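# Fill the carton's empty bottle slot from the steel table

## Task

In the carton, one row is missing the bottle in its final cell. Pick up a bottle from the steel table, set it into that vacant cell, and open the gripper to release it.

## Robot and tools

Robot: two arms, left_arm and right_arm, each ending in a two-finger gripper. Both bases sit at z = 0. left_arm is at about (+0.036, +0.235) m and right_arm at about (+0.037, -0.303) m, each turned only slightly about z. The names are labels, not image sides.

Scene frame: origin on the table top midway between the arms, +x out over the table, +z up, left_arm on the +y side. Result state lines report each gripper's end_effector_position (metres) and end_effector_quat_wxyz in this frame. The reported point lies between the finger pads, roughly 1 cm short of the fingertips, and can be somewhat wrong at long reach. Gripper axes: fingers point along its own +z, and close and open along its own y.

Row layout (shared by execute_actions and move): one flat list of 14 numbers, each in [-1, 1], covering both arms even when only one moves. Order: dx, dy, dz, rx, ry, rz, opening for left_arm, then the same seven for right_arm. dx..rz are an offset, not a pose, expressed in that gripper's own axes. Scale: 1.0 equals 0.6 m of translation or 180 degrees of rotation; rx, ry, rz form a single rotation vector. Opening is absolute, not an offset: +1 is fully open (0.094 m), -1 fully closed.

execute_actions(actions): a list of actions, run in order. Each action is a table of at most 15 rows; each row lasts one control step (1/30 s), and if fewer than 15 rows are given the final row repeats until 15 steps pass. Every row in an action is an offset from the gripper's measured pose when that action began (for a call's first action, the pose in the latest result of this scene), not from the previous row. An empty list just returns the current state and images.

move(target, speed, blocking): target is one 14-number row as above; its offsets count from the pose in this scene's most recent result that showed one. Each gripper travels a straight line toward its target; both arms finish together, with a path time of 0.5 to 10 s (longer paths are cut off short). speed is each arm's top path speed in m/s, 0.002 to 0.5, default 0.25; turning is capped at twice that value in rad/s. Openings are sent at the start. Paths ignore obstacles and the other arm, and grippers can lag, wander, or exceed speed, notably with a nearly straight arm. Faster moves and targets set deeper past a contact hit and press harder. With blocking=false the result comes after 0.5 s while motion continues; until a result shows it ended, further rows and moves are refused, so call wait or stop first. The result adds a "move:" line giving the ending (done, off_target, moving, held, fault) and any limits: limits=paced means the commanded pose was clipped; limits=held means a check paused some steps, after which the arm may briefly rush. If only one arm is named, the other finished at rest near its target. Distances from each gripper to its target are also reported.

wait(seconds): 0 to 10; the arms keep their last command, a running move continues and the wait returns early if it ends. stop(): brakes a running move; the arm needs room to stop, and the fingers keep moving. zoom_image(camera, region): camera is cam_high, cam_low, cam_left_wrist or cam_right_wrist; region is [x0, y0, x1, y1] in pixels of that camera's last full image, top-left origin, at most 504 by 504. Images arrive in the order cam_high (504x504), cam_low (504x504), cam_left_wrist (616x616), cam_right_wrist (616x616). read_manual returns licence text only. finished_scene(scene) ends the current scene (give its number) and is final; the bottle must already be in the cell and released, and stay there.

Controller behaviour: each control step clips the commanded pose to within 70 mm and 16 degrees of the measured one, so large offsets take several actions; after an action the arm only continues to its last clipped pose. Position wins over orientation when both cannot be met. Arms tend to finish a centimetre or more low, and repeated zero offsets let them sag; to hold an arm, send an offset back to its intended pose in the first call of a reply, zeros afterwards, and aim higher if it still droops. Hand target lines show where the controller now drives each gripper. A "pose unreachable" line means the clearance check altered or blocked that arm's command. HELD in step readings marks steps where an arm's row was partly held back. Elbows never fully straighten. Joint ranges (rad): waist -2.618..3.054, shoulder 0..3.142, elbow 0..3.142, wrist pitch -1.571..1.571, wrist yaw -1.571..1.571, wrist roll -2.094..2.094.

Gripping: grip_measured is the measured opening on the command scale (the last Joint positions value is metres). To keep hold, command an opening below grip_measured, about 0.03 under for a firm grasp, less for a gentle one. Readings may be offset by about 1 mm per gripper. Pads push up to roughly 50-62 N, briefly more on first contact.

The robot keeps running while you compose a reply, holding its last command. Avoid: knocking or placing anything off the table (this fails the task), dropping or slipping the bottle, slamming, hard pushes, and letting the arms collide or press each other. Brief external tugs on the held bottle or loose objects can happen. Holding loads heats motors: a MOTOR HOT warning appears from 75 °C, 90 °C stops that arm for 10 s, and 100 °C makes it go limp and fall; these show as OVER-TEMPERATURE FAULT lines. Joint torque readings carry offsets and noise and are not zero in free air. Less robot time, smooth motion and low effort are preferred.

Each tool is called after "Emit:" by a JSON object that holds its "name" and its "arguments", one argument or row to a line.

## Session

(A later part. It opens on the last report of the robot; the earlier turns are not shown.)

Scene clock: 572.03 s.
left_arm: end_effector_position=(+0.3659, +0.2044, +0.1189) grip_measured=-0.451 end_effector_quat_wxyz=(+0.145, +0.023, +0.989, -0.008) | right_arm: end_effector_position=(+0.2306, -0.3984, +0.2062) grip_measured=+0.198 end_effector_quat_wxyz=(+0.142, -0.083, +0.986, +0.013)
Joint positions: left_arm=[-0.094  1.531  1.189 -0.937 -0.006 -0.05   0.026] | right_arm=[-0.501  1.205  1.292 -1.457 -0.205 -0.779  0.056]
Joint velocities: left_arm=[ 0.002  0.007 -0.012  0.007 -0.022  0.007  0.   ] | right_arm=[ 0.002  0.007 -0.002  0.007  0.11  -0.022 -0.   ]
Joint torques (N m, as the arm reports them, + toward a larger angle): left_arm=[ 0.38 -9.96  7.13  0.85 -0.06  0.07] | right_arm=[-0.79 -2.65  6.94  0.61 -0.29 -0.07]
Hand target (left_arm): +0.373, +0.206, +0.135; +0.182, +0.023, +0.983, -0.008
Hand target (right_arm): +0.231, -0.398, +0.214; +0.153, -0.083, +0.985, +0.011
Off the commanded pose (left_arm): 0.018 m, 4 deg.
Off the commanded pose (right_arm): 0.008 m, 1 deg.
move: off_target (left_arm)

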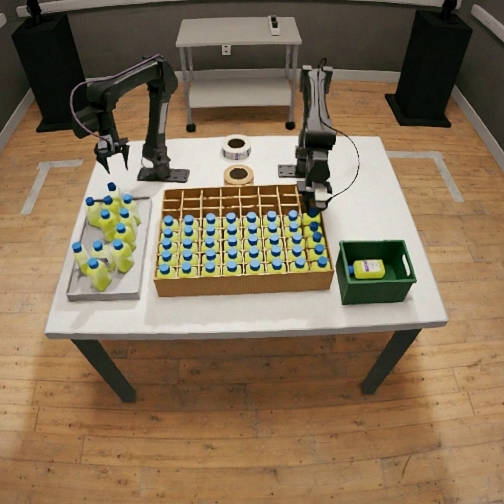

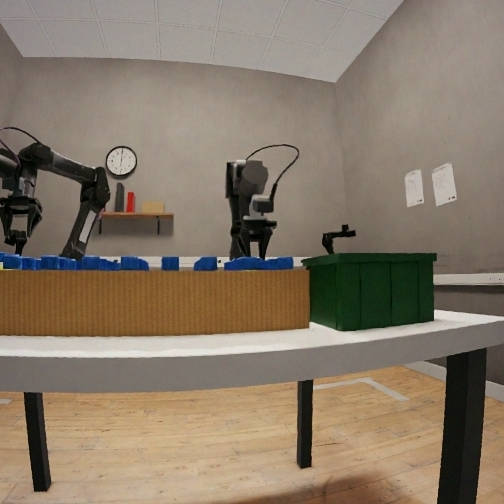

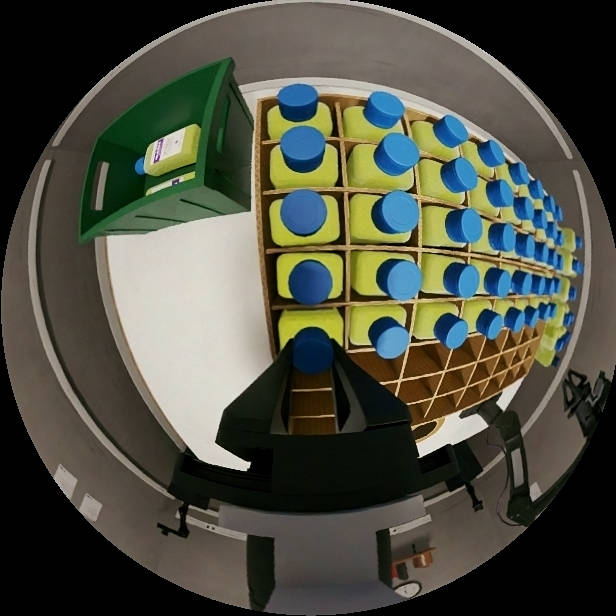

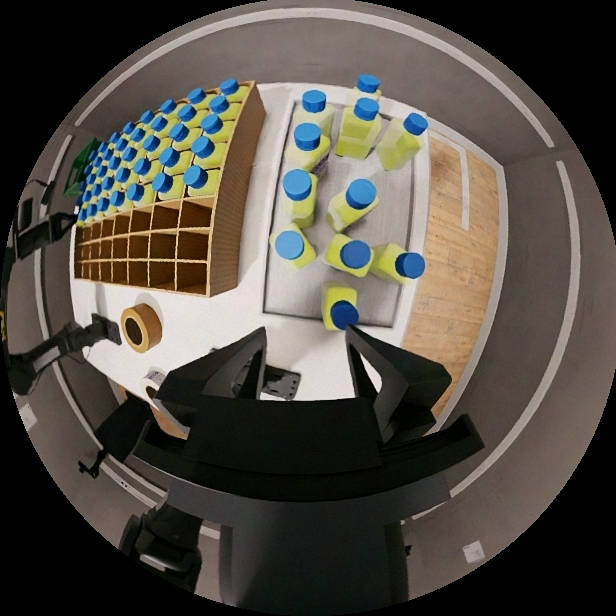

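Emit:
{"name": "move", "arguments": {
  "target": [-0.0083,0,0.013,0,-0.012,0,-0.5, -0.004,0,-0.013,0,-0.008,0,0.2],
  "speed": 0.025
}}

Scene clock: 580.40 s.
left_arm: end_effector_position=(+0.3654, +0.2044, +0.1096) grip_measured=-0.451 end_effector_quat_wxyz=(+0.147, +0.023, +0.989, -0.008) | right_arm: end_effector_position=(+0.2299, -0.3986, +0.2063) grip_measured=+0.198 end_effector_quat_wxyz=(+0.142, -0.083, +0.986, +0.015)
Joint positions: left_arm=[-0.094  1.531  1.151 -0.897 -0.006 -0.049  0.026] | right_arm=[-0.508  1.205  1.292 -1.46  -0.21  -0.784  0.056]
Joint velocities: left_arm=[-0.007  0.007 -0.002  0.066  0.007  0.037 -0.   ] | right_arm=[-0.012 -0.012  0.002  0.007  0.007 -0.007 -0.001]
Joint torques (N m, as the arm reports them, + toward a larger angle): left_arm=[ 0.04 -6.94  7.18  0.91 -0.03  0.03] | right_arm=[-0.78 -2.64  6.95  0.59 -0.31 -0.08]
Hand target (left_arm): +0.373, +0.204, +0.113; +0.164, +0.023, +0.986, -0.008
Hand target (right_arm): +0.231, -0.399, +0.214; +0.154, -0.083, +0.984, +0.014
Off the commanded pose (left_arm): 0.008 m, 2 deg.
Off the commanded pose (right_arm): 0.008 m, 1 deg.
move: done

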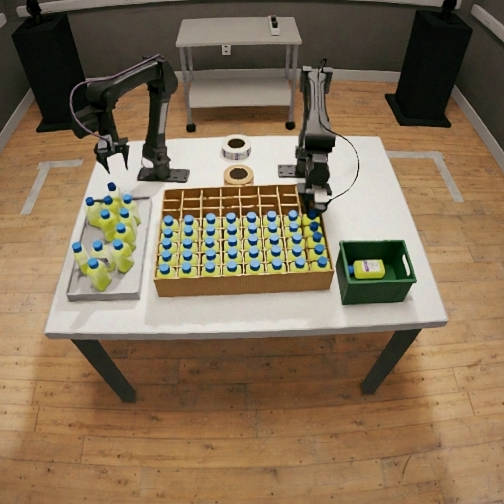

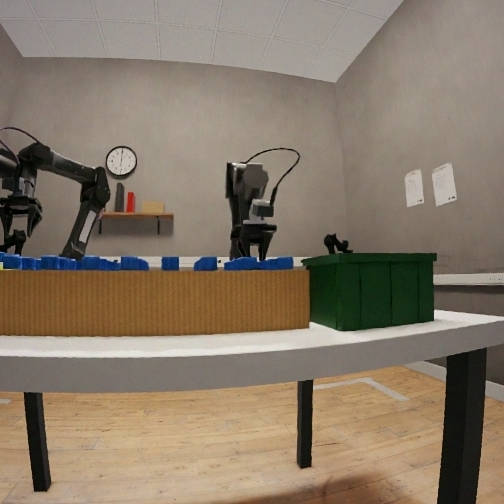

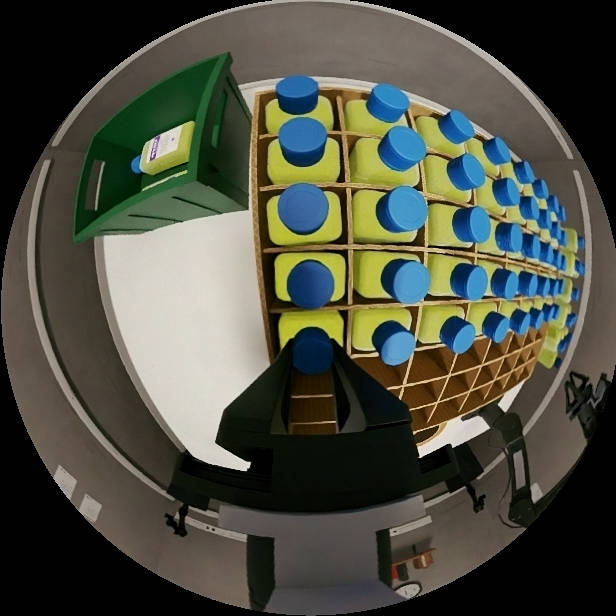

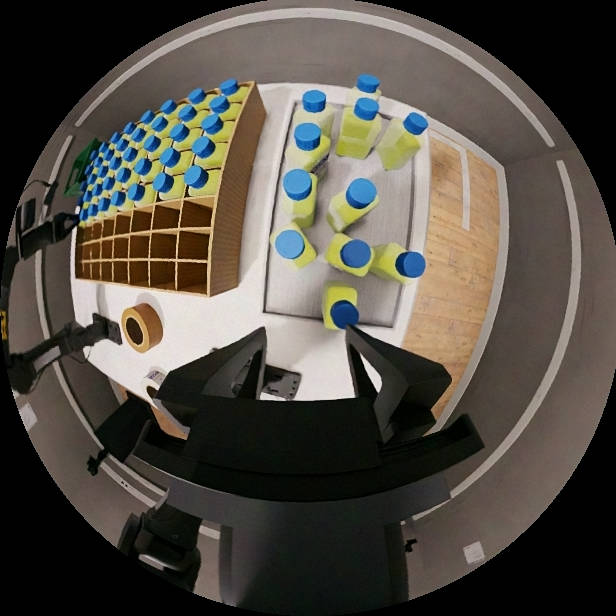

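Emit:
{"name": "execute_actions", "arguments": {
  "actions": [
    [[-0.010,0,0.006,0,-0.012,0,-0.5, -0.004,0,-0.013,0,-0.008,0,0.2]],
    [[-0.010,0,-0.002,0,-0.012,0,-0.15, -0.004,0,-0.013,0,-0.008,0,0.2]]
  ]
}}

Emit:
{"name": "move", "arguments": {
  "target": [-0.03,0,-0.088,0,-0.01,0,-0.15, -0.004,0,-0.013,0,-0.008,0,0.2],
  "speed": 0.12
}}

Emit:
{"name": "zoom_image", "arguments": {
  "camera": "cam_left_wrist",
  "region": [212, 200, 412, 400]
}}

Scene clock: 591.43 s.
left_arm: end_effector_position=(+0.3724, +0.2038, +0.1092) grip_measured=-0.152 end_effector_quat_wxyz=(+0.162, +0.023, +0.986, -0.009) | right_arm: end_effector_position=(+0.2282, -0.3986, +0.2064) grip_measured=+0.198 end_effector_quat_wxyz=(+0.144, -0.081, +0.986, +0.020)
Joint positions: left_arm=[-0.094  1.531  1.14  -0.855 -0.006 -0.049  0.04 ] | right_arm=[-0.523  1.205  1.292 -1.467 -0.222 -0.796  0.056]
Joint velocities: left_arm=[-0.002 -0.012 -0.012  0.037 -0.037 -0.022  0.001] | right_arm=[-0.017 -0.007 -0.012  0.007  0.022 -0.037 -0.001]
Joint torques (N m, as the arm reports them, + toward a larger angle): left_arm=[ 0.   -7.67  6.11  0.84 -0.03  0.03] | right_arm=[-0.76 -2.6   6.95  0.55 -0.32 -0.04]
Hand target (left_arm): +0.374, +0.204, +0.111; +0.172, +0.023, +0.985, -0.009
Hand target (right_arm): +0.229, -0.399, +0.214; +0.155, -0.082, +0.984, +0.018
Off the commanded pose (left_arm): 0.002 m, 1 deg.
Off the commanded pose (right_arm): 0.008 m, 1 deg.
Step readings (end_effector_position; steps 1 to 15: 1st action; 16 to 30: 2nd action):
0: left_arm (+0.3659, +0.2044, +0.1098) | right_arm (+0.2298, -0.3983, +0.2063)
1: left_arm (+0.3661, +0.2044, +0.1091) | right_arm (+0.2298, -0.3983, +0.2063)
2: left_arm (+0.3662, +0.2044, +0.1080) | right_arm (+0.2296, -0.3985, +0.2063)
4: left_arm (+0.3680, +0.2043, +0.1082) | right_arm (+0.2292, -0.3989, +0.2063)
8: left_arm (+0.3686, +0.2042, +0.1080) | right_arm (+0.2290, -0.3988, +0.2063)
15: left_arm (+0.3686, +0.2042, +0.1080) | right_arm (+0.2290, -0.3986, +0.2063)
16: left_arm (+0.3688, +0.2042, +0.1080) | right_arm (+0.2290, -0.3985, +0.2063)
17: left_arm (+0.3696, +0.2041, +0.1083) | right_arm (+0.2287, -0.3987, +0.2063)
19: left_arm (+0.3705, +0.2040, +0.1086) | right_arm (+0.2283, -0.3990, +0.2063)
23: left_arm (+0.3718, +0.2039, +0.1090) | right_arm (+0.2282, -0.3988, +0.2064)
30: end_effector_position above

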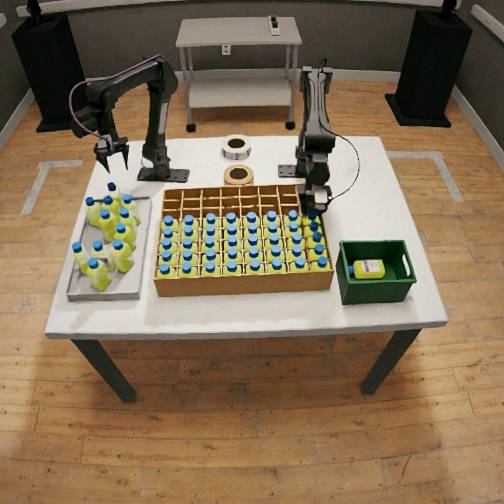

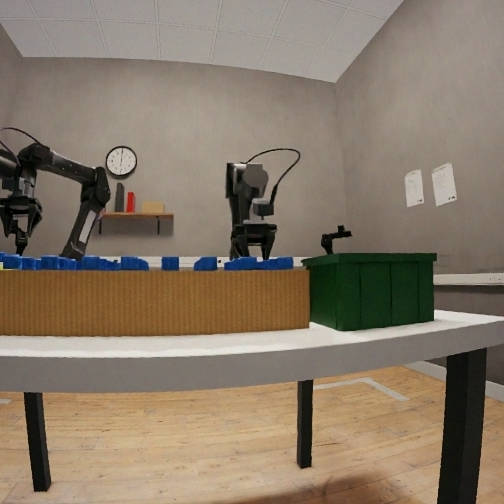

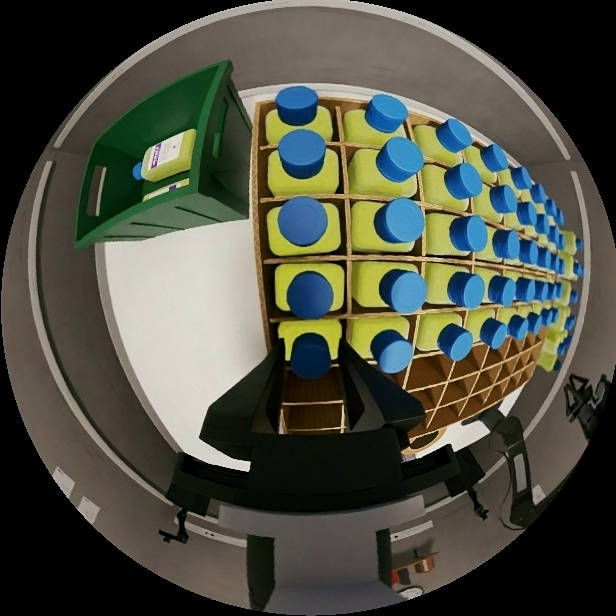

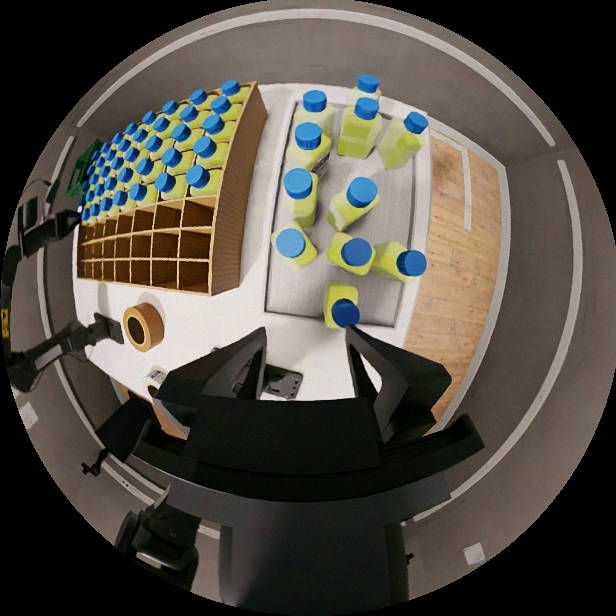

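Scene clock: 592.50 s.
left_arm: end_effector_position=(+0.3664, +0.2044, +0.1427) grip_measured=-0.152 end_effector_quat_wxyz=(+0.144, +0.023, +0.989, -0.008) | right_arm: end_effector_position=(+0.2272, -0.3987, +0.2064) grip_measured=+0.198 end_effector_quat_wxyz=(+0.144, -0.081, +0.986, +0.023)
Joint positions: left_arm=[-0.094  1.531  1.284 -1.036 -0.006 -0.049  0.04 ] | right_arm=[-0.531  1.205  1.292 -1.471 -0.228 -0.803  0.056]
Joint velocities: left_arm=[-0.012  0.017 -0.002 -0.066 -0.037 -0.081  0.   ] | right_arm=[ 0.002 -0.002  0.007 -0.051  0.022 -0.081 -0.001]
Joint torques (N m, as the arm reports them, + toward a larger angle): left_arm=[-0.17 -9.46 10.14  0.58 -0.04  0.  ] | right_arm=[-0.77 -2.59  6.96  0.57 -0.31 -0.07]
Hand target (left_arm): +0.373, +0.203, +0.165; +0.177, +0.023, +0.984, -0.009
Hand target (right_arm): +0.228, -0.399, +0.214; +0.156, -0.081, +0.984, +0.021
Off the commanded pose (left_arm): 0.023 m, 4 deg.
Off the commanded pose (right_arm): 0.008 m, 1 deg.
move: off_target (left_arm)

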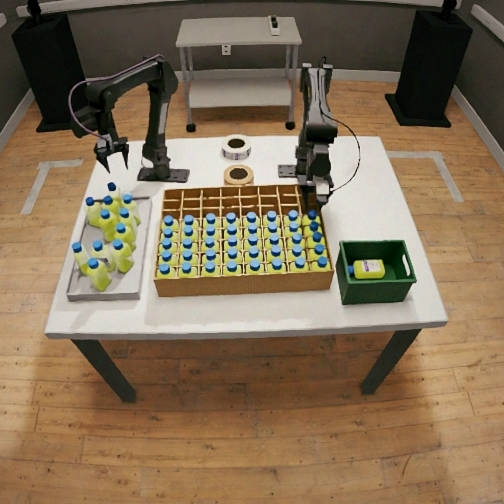

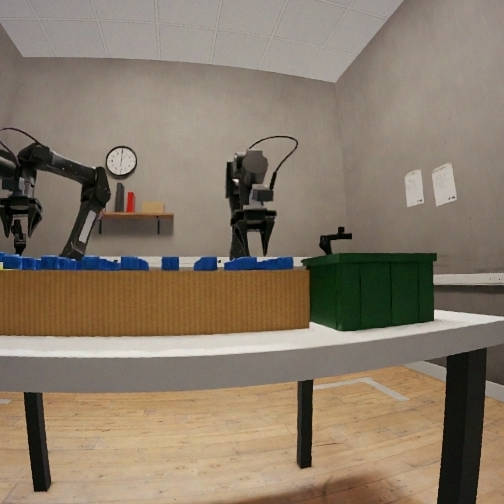

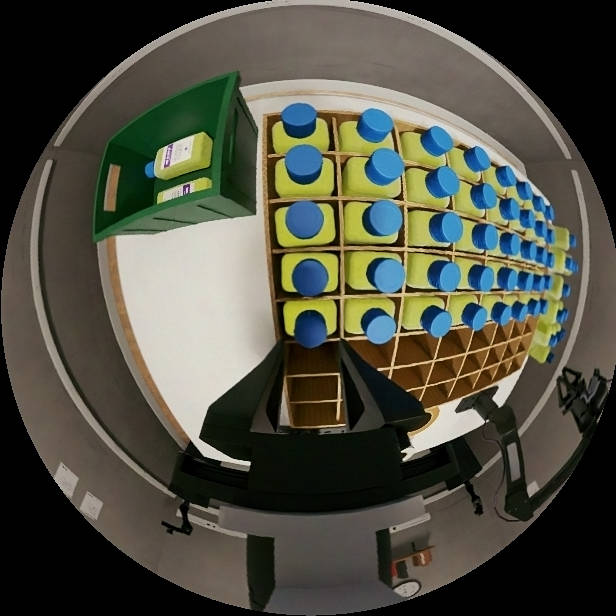

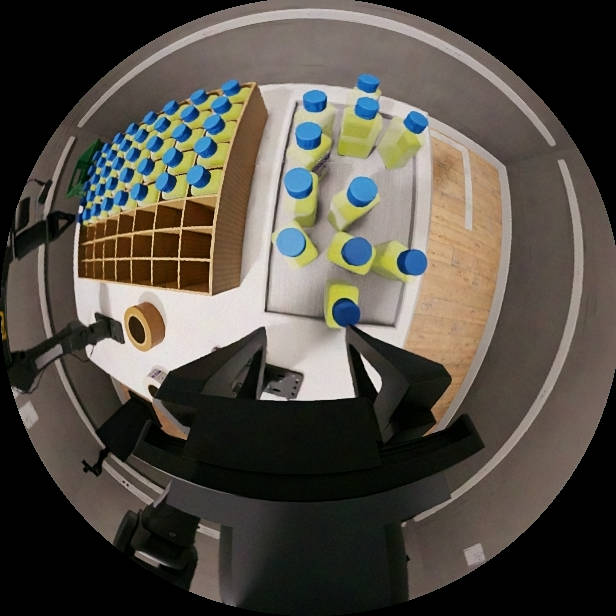

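Region (212, 200, 412, 400) of cam_left_wrist's 616x616 image, scaled by 2.520, with more detail than that image has.

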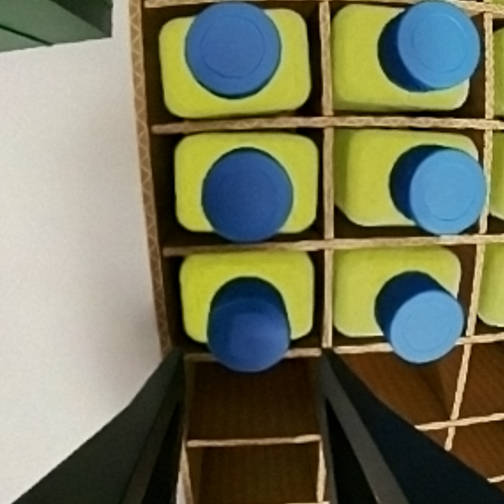

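The bottle is seated in the cell and released.

Emit:
{"name": "finished_scene", "arguments": {
  "scene": 2
}}

The scene is finished: the task was done.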